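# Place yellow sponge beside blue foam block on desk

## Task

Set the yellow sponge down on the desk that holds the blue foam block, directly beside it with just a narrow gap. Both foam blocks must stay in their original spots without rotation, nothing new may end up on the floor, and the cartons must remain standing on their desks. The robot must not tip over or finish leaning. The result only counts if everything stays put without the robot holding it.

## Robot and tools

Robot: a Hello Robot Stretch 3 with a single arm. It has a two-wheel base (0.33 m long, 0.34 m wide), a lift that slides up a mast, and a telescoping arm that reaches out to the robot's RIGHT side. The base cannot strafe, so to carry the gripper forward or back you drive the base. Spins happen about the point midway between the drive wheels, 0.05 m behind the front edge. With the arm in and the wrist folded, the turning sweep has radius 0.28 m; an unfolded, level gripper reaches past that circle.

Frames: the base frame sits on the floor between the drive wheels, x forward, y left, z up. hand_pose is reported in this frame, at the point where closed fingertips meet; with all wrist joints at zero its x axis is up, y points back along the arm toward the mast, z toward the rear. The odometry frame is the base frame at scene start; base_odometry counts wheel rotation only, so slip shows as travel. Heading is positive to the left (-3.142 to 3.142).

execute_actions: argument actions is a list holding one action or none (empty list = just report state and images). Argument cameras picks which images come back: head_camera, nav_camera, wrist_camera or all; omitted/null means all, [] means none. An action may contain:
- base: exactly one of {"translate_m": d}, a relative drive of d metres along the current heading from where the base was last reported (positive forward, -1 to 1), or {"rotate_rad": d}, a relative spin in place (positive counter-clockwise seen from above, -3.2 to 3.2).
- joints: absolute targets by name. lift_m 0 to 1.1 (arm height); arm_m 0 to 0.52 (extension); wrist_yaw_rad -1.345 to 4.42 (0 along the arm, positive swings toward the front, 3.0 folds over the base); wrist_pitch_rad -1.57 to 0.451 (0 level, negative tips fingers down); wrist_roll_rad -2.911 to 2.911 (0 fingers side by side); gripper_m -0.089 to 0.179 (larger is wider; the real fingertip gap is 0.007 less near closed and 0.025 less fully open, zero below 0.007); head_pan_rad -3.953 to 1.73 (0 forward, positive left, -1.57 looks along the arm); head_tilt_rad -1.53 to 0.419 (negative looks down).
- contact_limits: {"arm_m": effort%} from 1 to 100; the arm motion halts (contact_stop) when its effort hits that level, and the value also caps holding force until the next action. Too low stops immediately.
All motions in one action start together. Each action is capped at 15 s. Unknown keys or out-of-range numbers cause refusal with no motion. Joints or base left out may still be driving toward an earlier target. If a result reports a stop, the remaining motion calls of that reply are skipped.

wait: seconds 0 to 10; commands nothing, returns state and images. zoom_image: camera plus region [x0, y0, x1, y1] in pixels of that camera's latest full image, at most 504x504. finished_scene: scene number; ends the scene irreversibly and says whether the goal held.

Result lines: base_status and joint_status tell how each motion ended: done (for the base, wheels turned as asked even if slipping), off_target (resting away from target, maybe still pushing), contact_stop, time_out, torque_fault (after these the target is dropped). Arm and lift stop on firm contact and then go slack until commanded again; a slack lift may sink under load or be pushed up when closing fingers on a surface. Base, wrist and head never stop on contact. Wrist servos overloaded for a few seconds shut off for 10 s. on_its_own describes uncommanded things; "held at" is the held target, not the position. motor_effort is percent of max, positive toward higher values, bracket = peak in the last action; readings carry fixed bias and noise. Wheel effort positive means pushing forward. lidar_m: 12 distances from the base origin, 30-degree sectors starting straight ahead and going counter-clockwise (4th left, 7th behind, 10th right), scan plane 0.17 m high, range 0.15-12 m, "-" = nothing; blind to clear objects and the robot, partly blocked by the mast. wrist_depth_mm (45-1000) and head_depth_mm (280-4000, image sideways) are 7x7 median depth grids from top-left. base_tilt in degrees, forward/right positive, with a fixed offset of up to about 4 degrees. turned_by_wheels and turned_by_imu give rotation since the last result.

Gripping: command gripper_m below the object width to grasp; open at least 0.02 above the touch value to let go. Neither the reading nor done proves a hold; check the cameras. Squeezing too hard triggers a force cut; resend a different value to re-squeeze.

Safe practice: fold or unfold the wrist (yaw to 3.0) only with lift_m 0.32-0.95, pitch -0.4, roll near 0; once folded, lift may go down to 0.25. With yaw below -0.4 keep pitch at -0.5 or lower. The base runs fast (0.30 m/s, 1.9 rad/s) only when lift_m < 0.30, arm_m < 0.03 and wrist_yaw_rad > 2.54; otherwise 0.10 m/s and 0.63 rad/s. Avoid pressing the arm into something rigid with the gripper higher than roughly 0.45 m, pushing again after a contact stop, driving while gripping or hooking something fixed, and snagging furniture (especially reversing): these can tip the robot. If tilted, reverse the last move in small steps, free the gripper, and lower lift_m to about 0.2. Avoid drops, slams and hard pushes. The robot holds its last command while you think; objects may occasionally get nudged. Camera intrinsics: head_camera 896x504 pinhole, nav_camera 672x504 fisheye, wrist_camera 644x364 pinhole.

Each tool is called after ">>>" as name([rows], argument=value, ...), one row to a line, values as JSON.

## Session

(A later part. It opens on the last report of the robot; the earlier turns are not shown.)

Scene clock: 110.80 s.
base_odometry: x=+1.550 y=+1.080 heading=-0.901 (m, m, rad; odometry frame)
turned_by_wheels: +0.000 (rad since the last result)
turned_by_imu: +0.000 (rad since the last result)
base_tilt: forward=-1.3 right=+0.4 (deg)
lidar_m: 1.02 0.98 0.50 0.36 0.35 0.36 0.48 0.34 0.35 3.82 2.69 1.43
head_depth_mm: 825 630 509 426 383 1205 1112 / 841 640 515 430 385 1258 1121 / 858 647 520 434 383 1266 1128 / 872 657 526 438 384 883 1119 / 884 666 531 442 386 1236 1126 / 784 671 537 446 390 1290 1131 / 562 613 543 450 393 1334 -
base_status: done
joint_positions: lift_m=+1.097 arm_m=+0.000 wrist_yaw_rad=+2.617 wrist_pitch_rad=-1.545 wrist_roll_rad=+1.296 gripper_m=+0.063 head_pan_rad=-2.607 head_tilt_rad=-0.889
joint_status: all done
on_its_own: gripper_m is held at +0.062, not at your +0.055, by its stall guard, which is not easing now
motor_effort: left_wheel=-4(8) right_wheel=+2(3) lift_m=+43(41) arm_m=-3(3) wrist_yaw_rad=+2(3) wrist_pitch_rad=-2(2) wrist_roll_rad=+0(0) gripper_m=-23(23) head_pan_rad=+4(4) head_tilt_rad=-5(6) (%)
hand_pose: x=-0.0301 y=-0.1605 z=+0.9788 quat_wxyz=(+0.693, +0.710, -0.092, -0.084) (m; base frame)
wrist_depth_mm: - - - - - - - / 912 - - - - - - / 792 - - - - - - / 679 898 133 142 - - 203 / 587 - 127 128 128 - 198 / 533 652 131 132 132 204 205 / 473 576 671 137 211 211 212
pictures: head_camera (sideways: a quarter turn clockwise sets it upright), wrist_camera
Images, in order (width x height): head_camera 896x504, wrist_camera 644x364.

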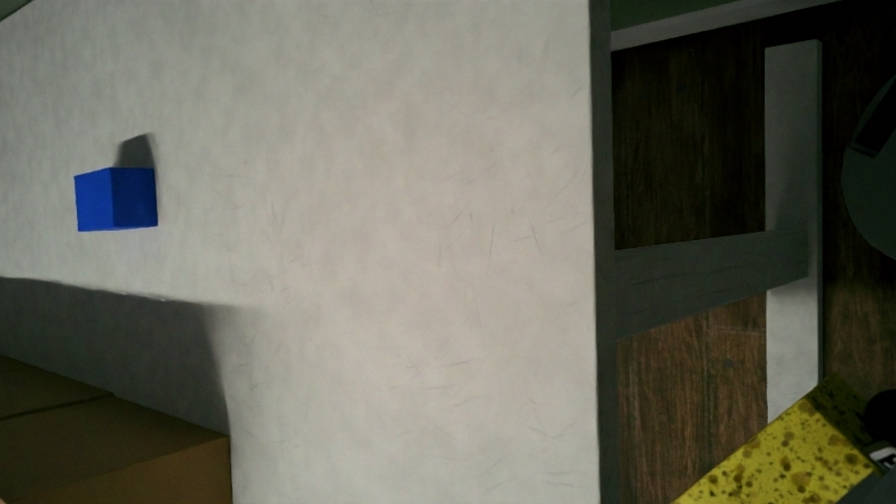

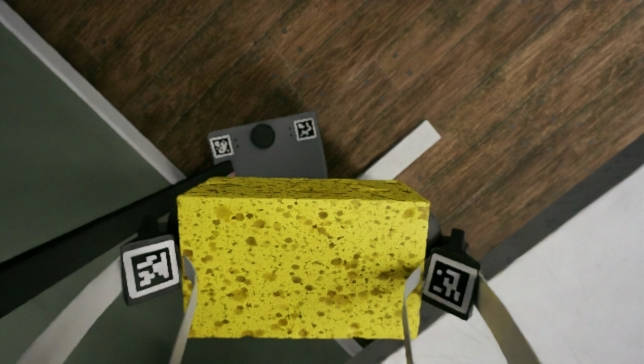

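>>> execute_actions([
  {"base":{"rotate_rad":-1.03},"joints":{"wrist_roll_rad":2.62,"head_pan_rad":-1.6,"head_tilt_rad":-0.6}},
])

Scene clock: 114.00 s.
base_odometry: x=+1.550 y=+1.080 heading=-1.931 (m, m, rad; odometry frame)
turned_by_wheels: -1.030 (rad since the last result)
turned_by_imu: -1.043 (rad since the last result)
base_tilt: forward=-1.3 right=+0.3 (deg)
lidar_m: 2.69 1.41 1.02 0.98 0.50 0.36 0.35 0.36 0.49 0.34 0.35 3.84
head_depth_mm: - - - - - - - / - - - - - - - / - - - - - - - / 2370 - - - 491 401 345 / 2355 2472 - 592 496 403 348 / 2344 1031 - 602 501 406 350 / 2342 826 - 632 506 409 352
base_status: done
joint_positions: lift_m=+1.097 arm_m=+0.000 wrist_yaw_rad=+2.617 wrist_pitch_rad=-1.545 wrist_roll_rad=+2.617 gripper_m=+0.063 head_pan_rad=-1.607 head_tilt_rad=-0.606
joint_status: all done
on_its_own: gripper_m is held at +0.062, not at your +0.055, by its stall guard, which is not easing now
motor_effort: left_wheel=+4(9) right_wheel=-3(5) lift_m=+41(41) arm_m=-3(3) wrist_yaw_rad=+2(2) wrist_pitch_rad=-3(3) wrist_roll_rad=+0(2) gripper_m=-23(23) head_pan_rad=+3(37) head_tilt_rad=+3(20) (%)
hand_pose: x=-0.0303 y=-0.1604 z=+0.9788 quat_wxyz=(+0.491, +0.509, -0.498, -0.502) (m; base frame)
wrist_depth_mm: 171 171 172 172 172 173 172 / 177 177 178 177 178 178 179 / - - - 183 447 185 184 / - - 156 138 711 513 348 / - - 127 128 128 505 344 / - - 132 132 132 469 343 / - - - 137 751 536 341
pictures: head_camera (sideways: a quarter turn clockwise sets it upright), nav_camera (sideways: a quarter turn counterclockwise sets it upright), wrist_camera
Images, in order (width x height): head_camera 896x504, nav_camera 672x504, wrist_camera 644x364.

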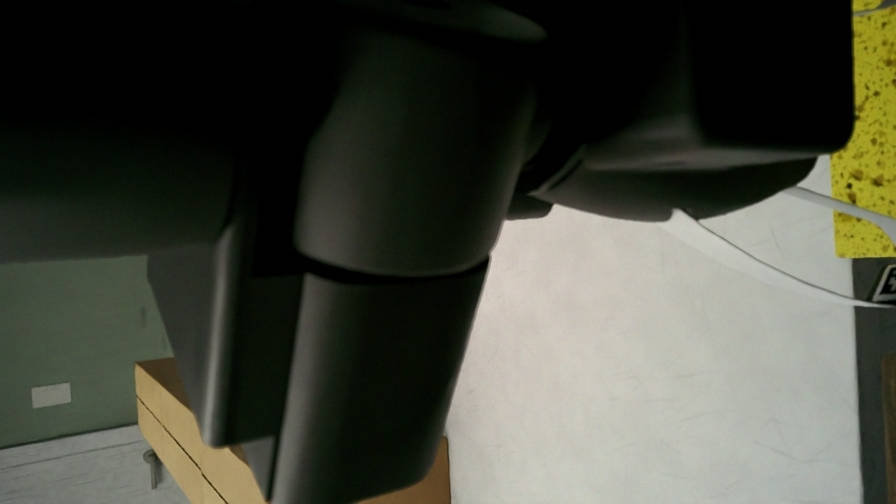

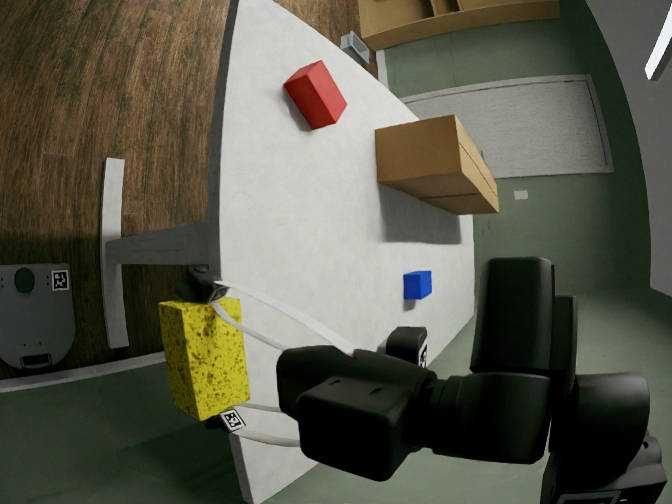

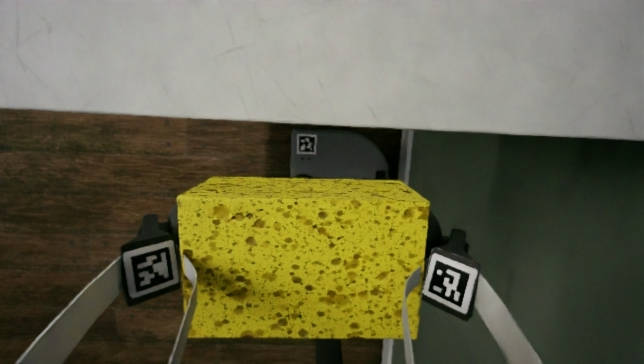

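>>> execute_actions([
  {"joints":{"arm_m":0.2,"wrist_roll_rad":2.65},"contact_limits":{"arm_m":12}},
], cameras=["head_camera","wrist_camera"])

>>> execute_actions([
  {"joints":{"arm_m":0.4},"contact_limits":{"arm_m":12}},
], cameras=["head_camera","wrist_camera"])

Scene clock: 117.50 s.
base_odometry: x=+1.550 y=+1.080 heading=-1.931 (m, m, rad; odometry frame)
turned_by_wheels: +0.000 (rad since the last result)
turned_by_imu: +0.000 (rad since the last result)
base_tilt: forward=-1.3 right=+0.3 (deg)
lidar_m: 2.69 1.40 1.02 0.98 0.50 0.36 0.35 0.36 0.49 0.34 0.35 3.82
head_depth_mm: 1015 1050 865 617 476 391 346 / 1376 1348 876 610 404 394 341 / - - - 593 405 397 343 / - 1207 938 635 407 400 345 / 2329 1235 924 645 497 403 347 / 2345 973 829 653 501 406 350 / 2333 820 606 635 505 409 351
base_status: not commanded
joint_positions: lift_m=+1.097 arm_m=+0.200 wrist_yaw_rad=+2.617 wrist_pitch_rad=-1.545 wrist_roll_rad=+2.647 gripper_m=+0.063 head_pan_rad=-1.607 head_tilt_rad=-0.606
joint_status: all done
on_its_own: gripper_m is held at +0.062, not at your +0.055, by its stall guard, which is not easing now
motor_effort: left_wheel=+4(4) right_wheel=-3(4) lift_m=+42(42) arm_m=+3(3) wrist_yaw_rad=+2(2) wrist_pitch_rad=-2(3) wrist_roll_rad=+0(0) gripper_m=-23(23) head_pan_rad=+3(4) head_tilt_rad=+2(2) (%)
contact_limits: arm_m 12 (drawing in: default 29, maximum 47; extending or still: default 39, maximum 64)
hand_pose: x=-0.0303 y=-0.3600 z=+0.9788 quat_wxyz=(+0.484, +0.501, -0.505, -0.510) (m; base frame)
wrist_depth_mm: 170 170 171 171 172 172 173 / 176 176 176 177 177 178 178 / 182 182 183 184 184 184 184 / 188 189 156 159 187 190 191 / 195 194 127 128 128 197 198 / 204 205 131 132 133 205 206 / 211 211 212 213 212 213 213
pictures: head_camera (sideways: a quarter turn clockwise sets it upright), wrist_camera
Images, in order (width x height): head_camera 896x504, wrist_camera 644x364.

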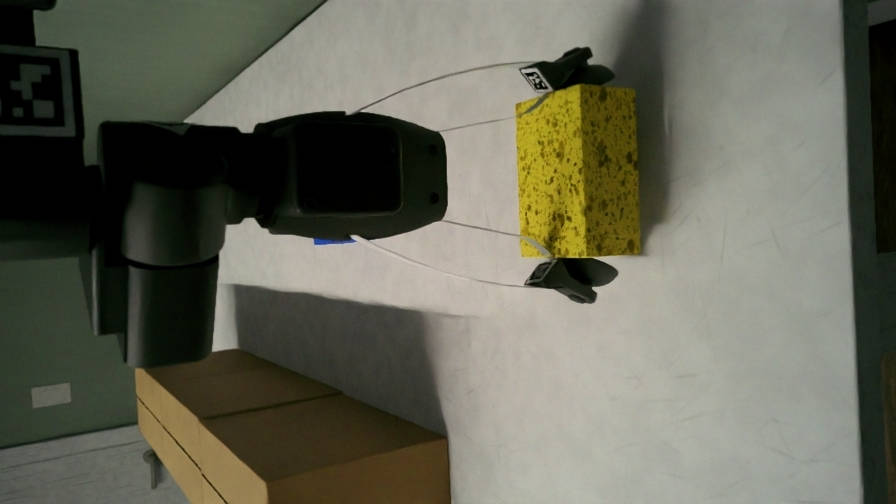

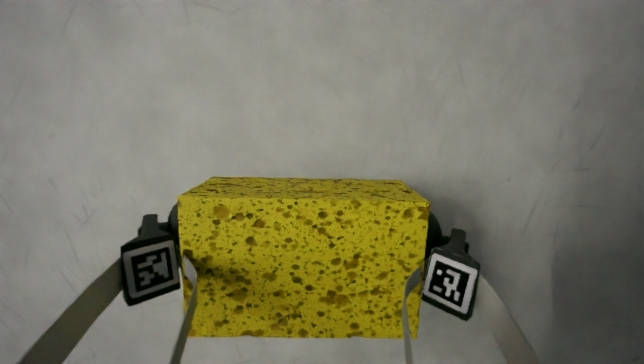

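Scene clock: 120.20 s.
base_odometry: x=+1.550 y=+1.080 heading=-1.931 (m, m, rad; odometry frame)
turned_by_wheels: +0.000 (rad since the last result)
turned_by_imu: +0.000 (rad since the last result)
base_tilt: forward=-1.4 right=+0.4 (deg)
lidar_m: 2.69 1.41 1.02 0.98 0.50 0.36 0.35 0.36 0.49 0.34 0.35 3.85
head_depth_mm: 1030 1052 864 615 478 391 340 / 1480 1365 878 600 482 394 341 / 2321 2095 784 572 486 396 343 / - 1574 858 585 491 400 345 / 2324 2038 923 645 495 402 347 / 2362 983 830 653 501 406 349 / 2338 818 606 635 506 409 351
base_status: not commanded
joint_positions: lift_m=+1.097 arm_m=+0.400 wrist_yaw_rad=+2.617 wrist_pitch_rad=-1.545 wrist_roll_rad=+2.647 gripper_m=+0.063 head_pan_rad=-1.607 head_tilt_rad=-0.606
joint_status: all done
on_its_own: gripper_m is held at +0.062, not at your +0.055, by its stall guard, which is not easing now
motor_effort: left_wheel=+4(4) right_wheel=-3(3) lift_m=+42(41) arm_m=+3(3) wrist_yaw_rad=+2(2) wrist_pitch_rad=-2(3) wrist_roll_rad=+0(0) gripper_m=-23(23) head_pan_rad=+2(3) head_tilt_rad=+1(1) (%)
contact_limits: arm_m 12 (drawing in: default 29, maximum 47; extending or still: default 39, maximum 64)
hand_pose: x=-0.0303 y=-0.5600 z=+0.9788 quat_wxyz=(+0.484, +0.501, -0.505, -0.510) (m; base frame)
wrist_depth_mm: 170 170 171 171 170 171 172 / 175 175 176 176 177 176 177 / 182 182 182 182 183 183 183 / 188 188 155 159 187 190 190 / 195 193 127 128 128 196 197 / 202 206 131 132 133 205 205 / 210 211 211 212 211 212 213
pictures: head_camera (sideways: a quarter turn clockwise sets it upright), wrist_camera
Images, in order (width x height): head_camera 896x504, wrist_camera 644x364.

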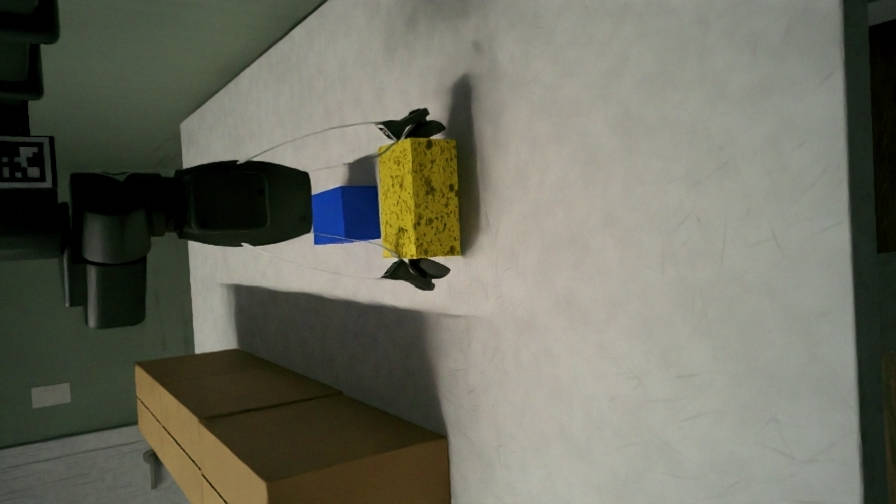

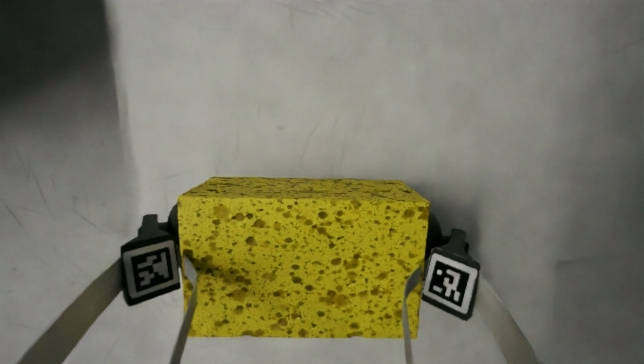

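>>> execute_actions([
  {"joints":{"arm_m":0.47},"contact_limits":{"arm_m":12}},
], cameras=["head_camera","wrist_camera"])

Scene clock: 122.30 s.
base_odometry: x=+1.550 y=+1.080 heading=-1.931 (m, m, rad; odometry frame)
turned_by_wheels: +0.000 (rad since the last result)
turned_by_imu: +0.000 (rad since the last result)
base_tilt: forward=-1.3 right=+0.4 (deg)
lidar_m: 2.69 1.41 1.02 0.98 0.50 0.36 0.35 0.36 0.49 0.34 0.35 3.83
head_depth_mm: 1022 1051 860 614 478 391 340 / 1485 1360 880 622 482 394 341 / 2341 1803 842 623 487 397 343 / - 1588 908 623 491 400 345 / 2347 2469 923 645 495 403 347 / 2354 979 830 654 500 406 350 / 2332 817 606 636 506 409 351
base_status: not commanded
joint_positions: lift_m=+1.097 arm_m=+0.470 wrist_yaw_rad=+2.617 wrist_pitch_rad=-1.545 wrist_roll_rad=+2.647 gripper_m=+0.063 head_pan_rad=-1.607 head_tilt_rad=-0.606
joint_status: all done
on_its_own: gripper_m is held at +0.062, not at your +0.055, by its stall guard, which is not easing now
motor_effort: left_wheel=+4(4) right_wheel=-3(3) lift_m=+42(41) arm_m=+3(4) wrist_yaw_rad=+2(2) wrist_pitch_rad=-3(3) wrist_roll_rad=+0(0) gripper_m=-23(23) head_pan_rad=+3(3) head_tilt_rad=+1(2) (%)
contact_limits: arm_m 12 (drawing in: default 29, maximum 47; extending or still: default 39, maximum 64)
hand_pose: x=-0.0303 y=-0.6300 z=+0.9788 quat_wxyz=(+0.484, +0.501, -0.505, -0.510) (m; base frame)
wrist_depth_mm: 169 170 138 129 170 171 171 / 175 175 176 177 177 177 177 / 182 182 183 182 182 183 184 / 187 188 156 159 187 190 190 / 195 194 127 128 128 197 197 / 202 206 131 132 133 204 205 / 210 211 212 212 211 213 213
pictures: head_camera (sideways: a quarter turn clockwise sets it upright), wrist_camera
Images, in order (width x height): head_camera 896x504, wrist_camera 644x364.

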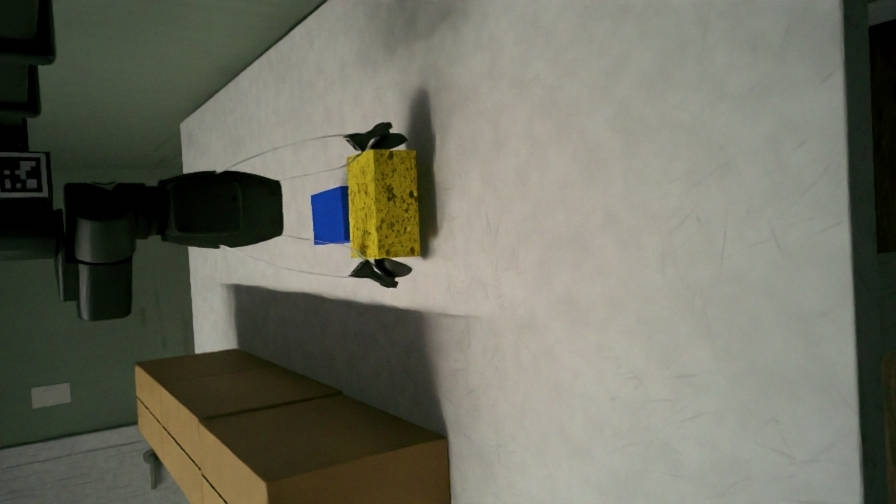

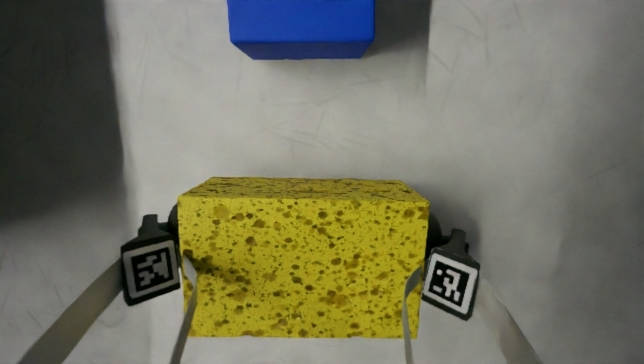

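>>> execute_actions([
  {"joints":{"arm_m":0.518},"contact_limits":{"arm_m":12}},
], cameras=["wrist_camera"])

>>> execute_actions([
  {"joints":{"lift_m":1.079}},
], cameras=["head_camera","wrist_camera"])

Scene clock: 124.77 s.
base_odometry: x=+1.550 y=+1.080 heading=-1.931 (m, m, rad; odometry frame)
turned_by_wheels: +0.000 (rad since the last result)
turned_by_imu: +0.000 (rad since the last result)
base_tilt: forward=-1.3 right=+0.4 (deg)
lidar_m: 2.69 1.41 1.02 0.98 0.50 0.36 0.35 0.36 0.49 0.34 0.35 3.82
head_depth_mm: 1026 1053 863 616 477 391 340 / 1496 1362 879 622 482 394 341 / 2320 1522 886 630 487 397 343 / - 1573 912 637 491 400 345 / 2349 2475 923 644 495 403 348 / 2351 981 830 653 501 406 350 / 2333 817 605 634 506 409 345
base_status: not commanded
joint_positions: lift_m=+1.097 arm_m=+0.518 wrist_yaw_rad=+2.617 wrist_pitch_rad=-1.545 wrist_roll_rad=+2.647 gripper_m=+0.063 head_pan_rad=-1.607 head_tilt_rad=-0.606
joint_status: all done
on_its_own: gripper_m is held at +0.062, not at your +0.055, by its stall guard, which is not easing now
motor_effort: left_wheel=+3(4) right_wheel=-3(3) lift_m=+41(41) arm_m=+3(2) wrist_yaw_rad=+2(2) wrist_pitch_rad=-3(3) wrist_roll_rad=+0(0) gripper_m=-23(23) head_pan_rad=+3(3) head_tilt_rad=+2(2) (%)
contact_limits: arm_m 12 (drawing in: default 29, maximum 47; extending or still: default 39, maximum 64)
hand_pose: x=-0.0303 y=-0.6780 z=+0.9788 quat_wxyz=(+0.484, +0.501, -0.505, -0.510) (m; base frame)
wrist_depth_mm: 169 170 130 129 170 172 172 / 175 175 135 134 176 176 177 / 180 182 179 138 183 183 183 / 188 188 156 159 187 190 190 / 195 193 127 128 128 196 198 / 201 206 131 132 132 204 204 / 210 211 213 212 211 213 213
pictures: wrist_camera
Images, in order (width x height): wrist_camera 644x364.

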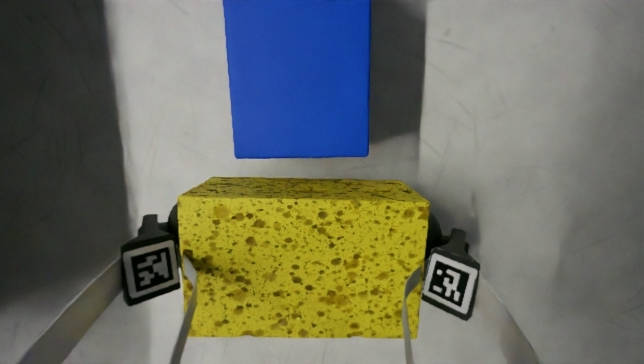

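Scene clock: 125.70 s.
base_odometry: x=+1.550 y=+1.080 heading=-1.931 (m, m, rad; odometry frame)
turned_by_wheels: +0.000 (rad since the last result)
turned_by_imu: +0.000 (rad since the last result)
base_tilt: forward=-1.4 right=+0.3 (deg)
lidar_m: 2.69 1.41 1.02 0.98 0.50 0.36 0.35 0.36 0.49 0.34 0.35 3.83
head_depth_mm: 1031 1054 868 615 478 391 346 / 1505 1362 880 624 482 394 341 / 2350 2090 886 631 487 397 343 / 2299 1504 908 638 492 400 345 / 2362 2479 924 645 496 403 347 / 2350 980 832 654 501 406 350 / 2335 820 608 636 505 410 352
base_status: not commanded
joint_positions: lift_m=+1.080 arm_m=+0.518 wrist_yaw_rad=+2.617 wrist_pitch_rad=-1.546 wrist_roll_rad=+2.648 gripper_m=+0.063 head_pan_rad=-1.607 head_tilt_rad=-0.606
joint_status: lift_m contact_stop (moved -0.017 of -0.018)
on_its_own: gripper_m is held at +0.062, not at your +0.055, by its stall guard, which is not easing now; lift_m is slack since a contact_stop, until your next command for it
motor_effort: left_wheel=+3(4) right_wheel=-4(3) lift_m=+26(37) arm_m=+3(3) wrist_yaw_rad=+2(2) wrist_pitch_rad=-2(2) wrist_roll_rad=+0(0) gripper_m=-24(23) head_pan_rad=+3(3) head_tilt_rad=+2(2) (%)
hand_pose: x=-0.0305 y=-0.6783 z=+0.9621 quat_wxyz=(+0.484, +0.501, -0.505, -0.510) (m; base frame)
wrist_depth_mm: 156 157 116 116 158 158 158 / 161 161 121 120 163 162 163 / 166 168 125 124 168 169 169 / 172 173 135 139 171 174 174 / 179 178 127 127 128 181 181 / 185 188 131 132 132 188 188 / 193 194 194 136 194 196 195
pictures: head_camera (sideways: a quarter turn clockwise sets it upright), wrist_camera
Images, in order (width x height): head_camera 896x504, wrist_camera 644x364.

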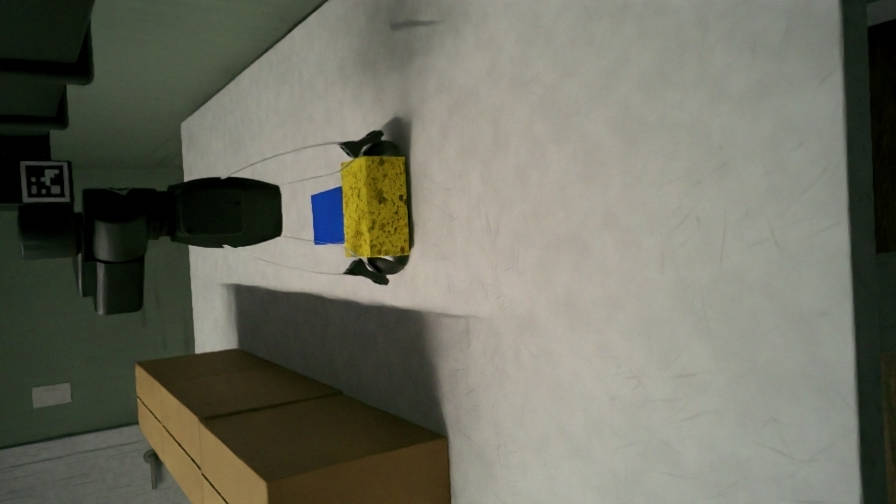

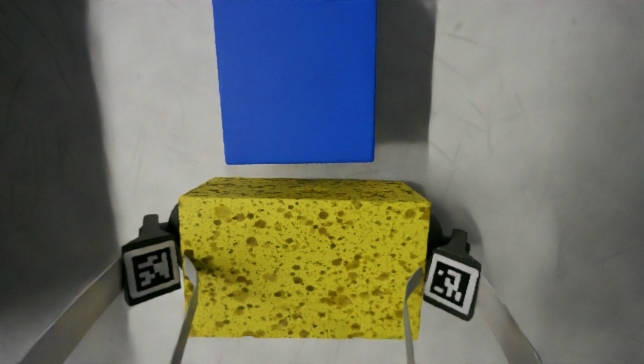

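Fingertips are touching the desk. Release.

>>> execute_actions([
  {"joints":{"gripper_m":0.155,"lift_m":1.081}},
], cameras=["wrist_camera"])

>>> execute_actions([
  {"joints":{"lift_m":1.097,"arm_m":0.42}},
], cameras=["head_camera","wrist_camera"])

Scene clock: 128.87 s.
base_odometry: x=+1.550 y=+1.080 heading=-1.931 (m, m, rad; odometry frame)
turned_by_wheels: +0.000 (rad since the last result)
turned_by_imu: +0.000 (rad since the last result)
base_tilt: forward=-1.3 right=+0.4 (deg)
lidar_m: 2.69 1.40 1.02 0.98 0.50 0.36 0.35 0.36 0.49 0.34 0.35 3.83
head_depth_mm: 1030 1049 863 615 477 391 339 / 1500 1360 885 623 482 393 341 / 2366 2089 839 630 487 397 343 / 2297 1506 884 637 491 400 345 / 2347 2481 924 643 496 403 348 / 2362 978 828 654 501 406 350 / 2321 816 605 633 506 409 346
base_status: not commanded
joint_positions: lift_m=+1.081 arm_m=+0.518 wrist_yaw_rad=+2.618 wrist_pitch_rad=-1.542 wrist_roll_rad=+2.649 gripper_m=+0.155 head_pan_rad=-1.607 head_tilt_rad=-0.606
joint_status: all done
motor_effort: left_wheel=+3(8) right_wheel=-2(10) lift_m=+33(34) arm_m=+3(3) wrist_yaw_rad=+1(2) wrist_pitch_rad=-4(5) wrist_roll_rad=+0(0) gripper_m=+1(99) head_pan_rad=+3(4) head_tilt_rad=+2(3) (%)
hand_pose: x=-0.0299 y=-0.6774 z=+0.9626 quat_wxyz=(+0.483, +0.502, -0.505, -0.510) (m; base frame)
wrist_depth_mm: 155 155 115 114 155 155 156 / 159 160 119 118 161 161 162 / 165 166 124 122 166 167 168 / 172 172 132 135 170 172 174 / 177 177 131 131 133 178 180 / - 186 136 137 139 - 187 / 192 193 192 194 193 196 194
pictures: wrist_camera
Images, in order (width x height): wrist_camera 644x364.

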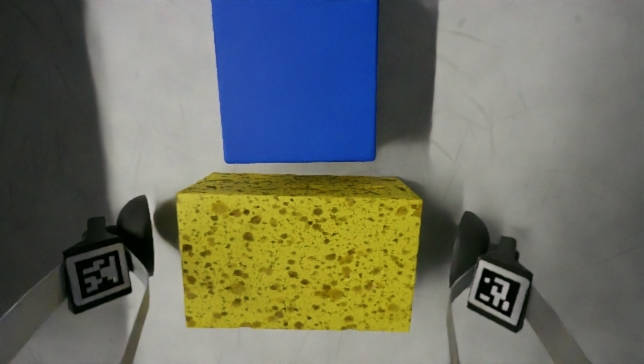

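Scene clock: 130.83 s.
base_odometry: x=+1.550 y=+1.080 heading=-1.931 (m, m, rad; odometry frame)
turned_by_wheels: +0.000 (rad since the last result)
turned_by_imu: +0.000 (rad since the last result)
base_tilt: forward=-1.3 right=+0.3 (deg)
lidar_m: 2.70 1.41 1.02 0.98 0.50 0.36 0.35 0.36 0.49 0.34 0.35 3.86
head_depth_mm: 1030 1050 865 614 477 391 339 / 1493 1364 879 620 482 394 341 / 2323 2094 787 629 487 397 343 / - 1572 858 636 492 400 345 / 2321 2482 928 641 496 403 347 / 2349 981 829 654 500 406 350 / 2331 819 606 634 507 410 351
base_status: not commanded
joint_positions: lift_m=+1.096 arm_m=+0.420 wrist_yaw_rad=+2.618 wrist_pitch_rad=-1.542 wrist_roll_rad=+2.649 gripper_m=+0.155 head_pan_rad=-1.607 head_tilt_rad=-0.606
joint_status: all done
motor_effort: left_wheel=+3(3) right_wheel=-3(3) lift_m=+42(43) arm_m=-3(3) wrist_yaw_rad=+2(2) wrist_pitch_rad=-4(4) wrist_roll_rad=+0(0) gripper_m=+0(1) head_pan_rad=+3(4) head_tilt_rad=+2(3) (%)
hand_pose: x=-0.0299 y=-0.5799 z=+0.9782 quat_wxyz=(+0.483, +0.502, -0.505, -0.510) (m; base frame)
wrist_depth_mm: 169 170 129 128 130 170 170 / 175 175 133 133 135 176 177 / 180 181 182 182 182 182 183 / 187 187 188 189 189 189 190 / 194 194 196 195 196 195 197 / - 205 203 203 204 - 204 / 211 212 212 210 212 214 213
pictures: head_camera (sideways: a quarter turn clockwise sets it upright), wrist_camera
Images, in order (width x height): head_camera 896x504, wrist_camera 644x364.

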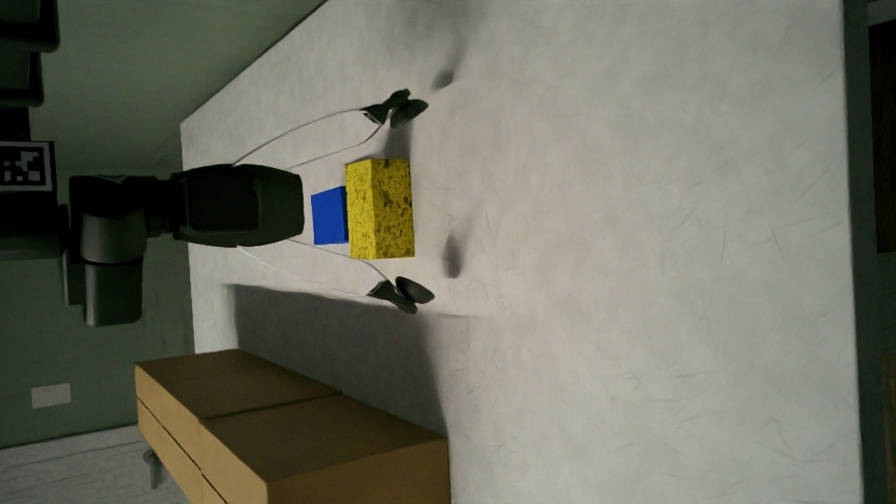

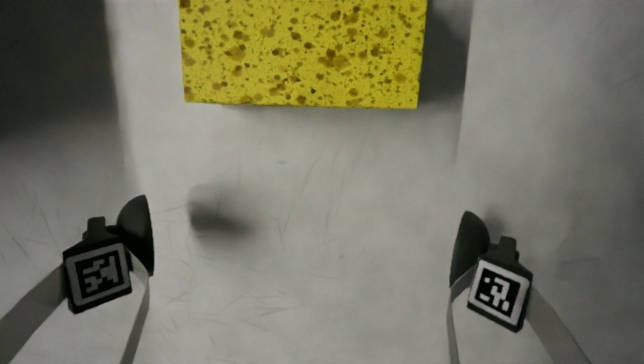

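Gap is about 1.3 cm, and the gripper is clear.

>>> finished_scene(scene=1)

The scene is finished: the task was done.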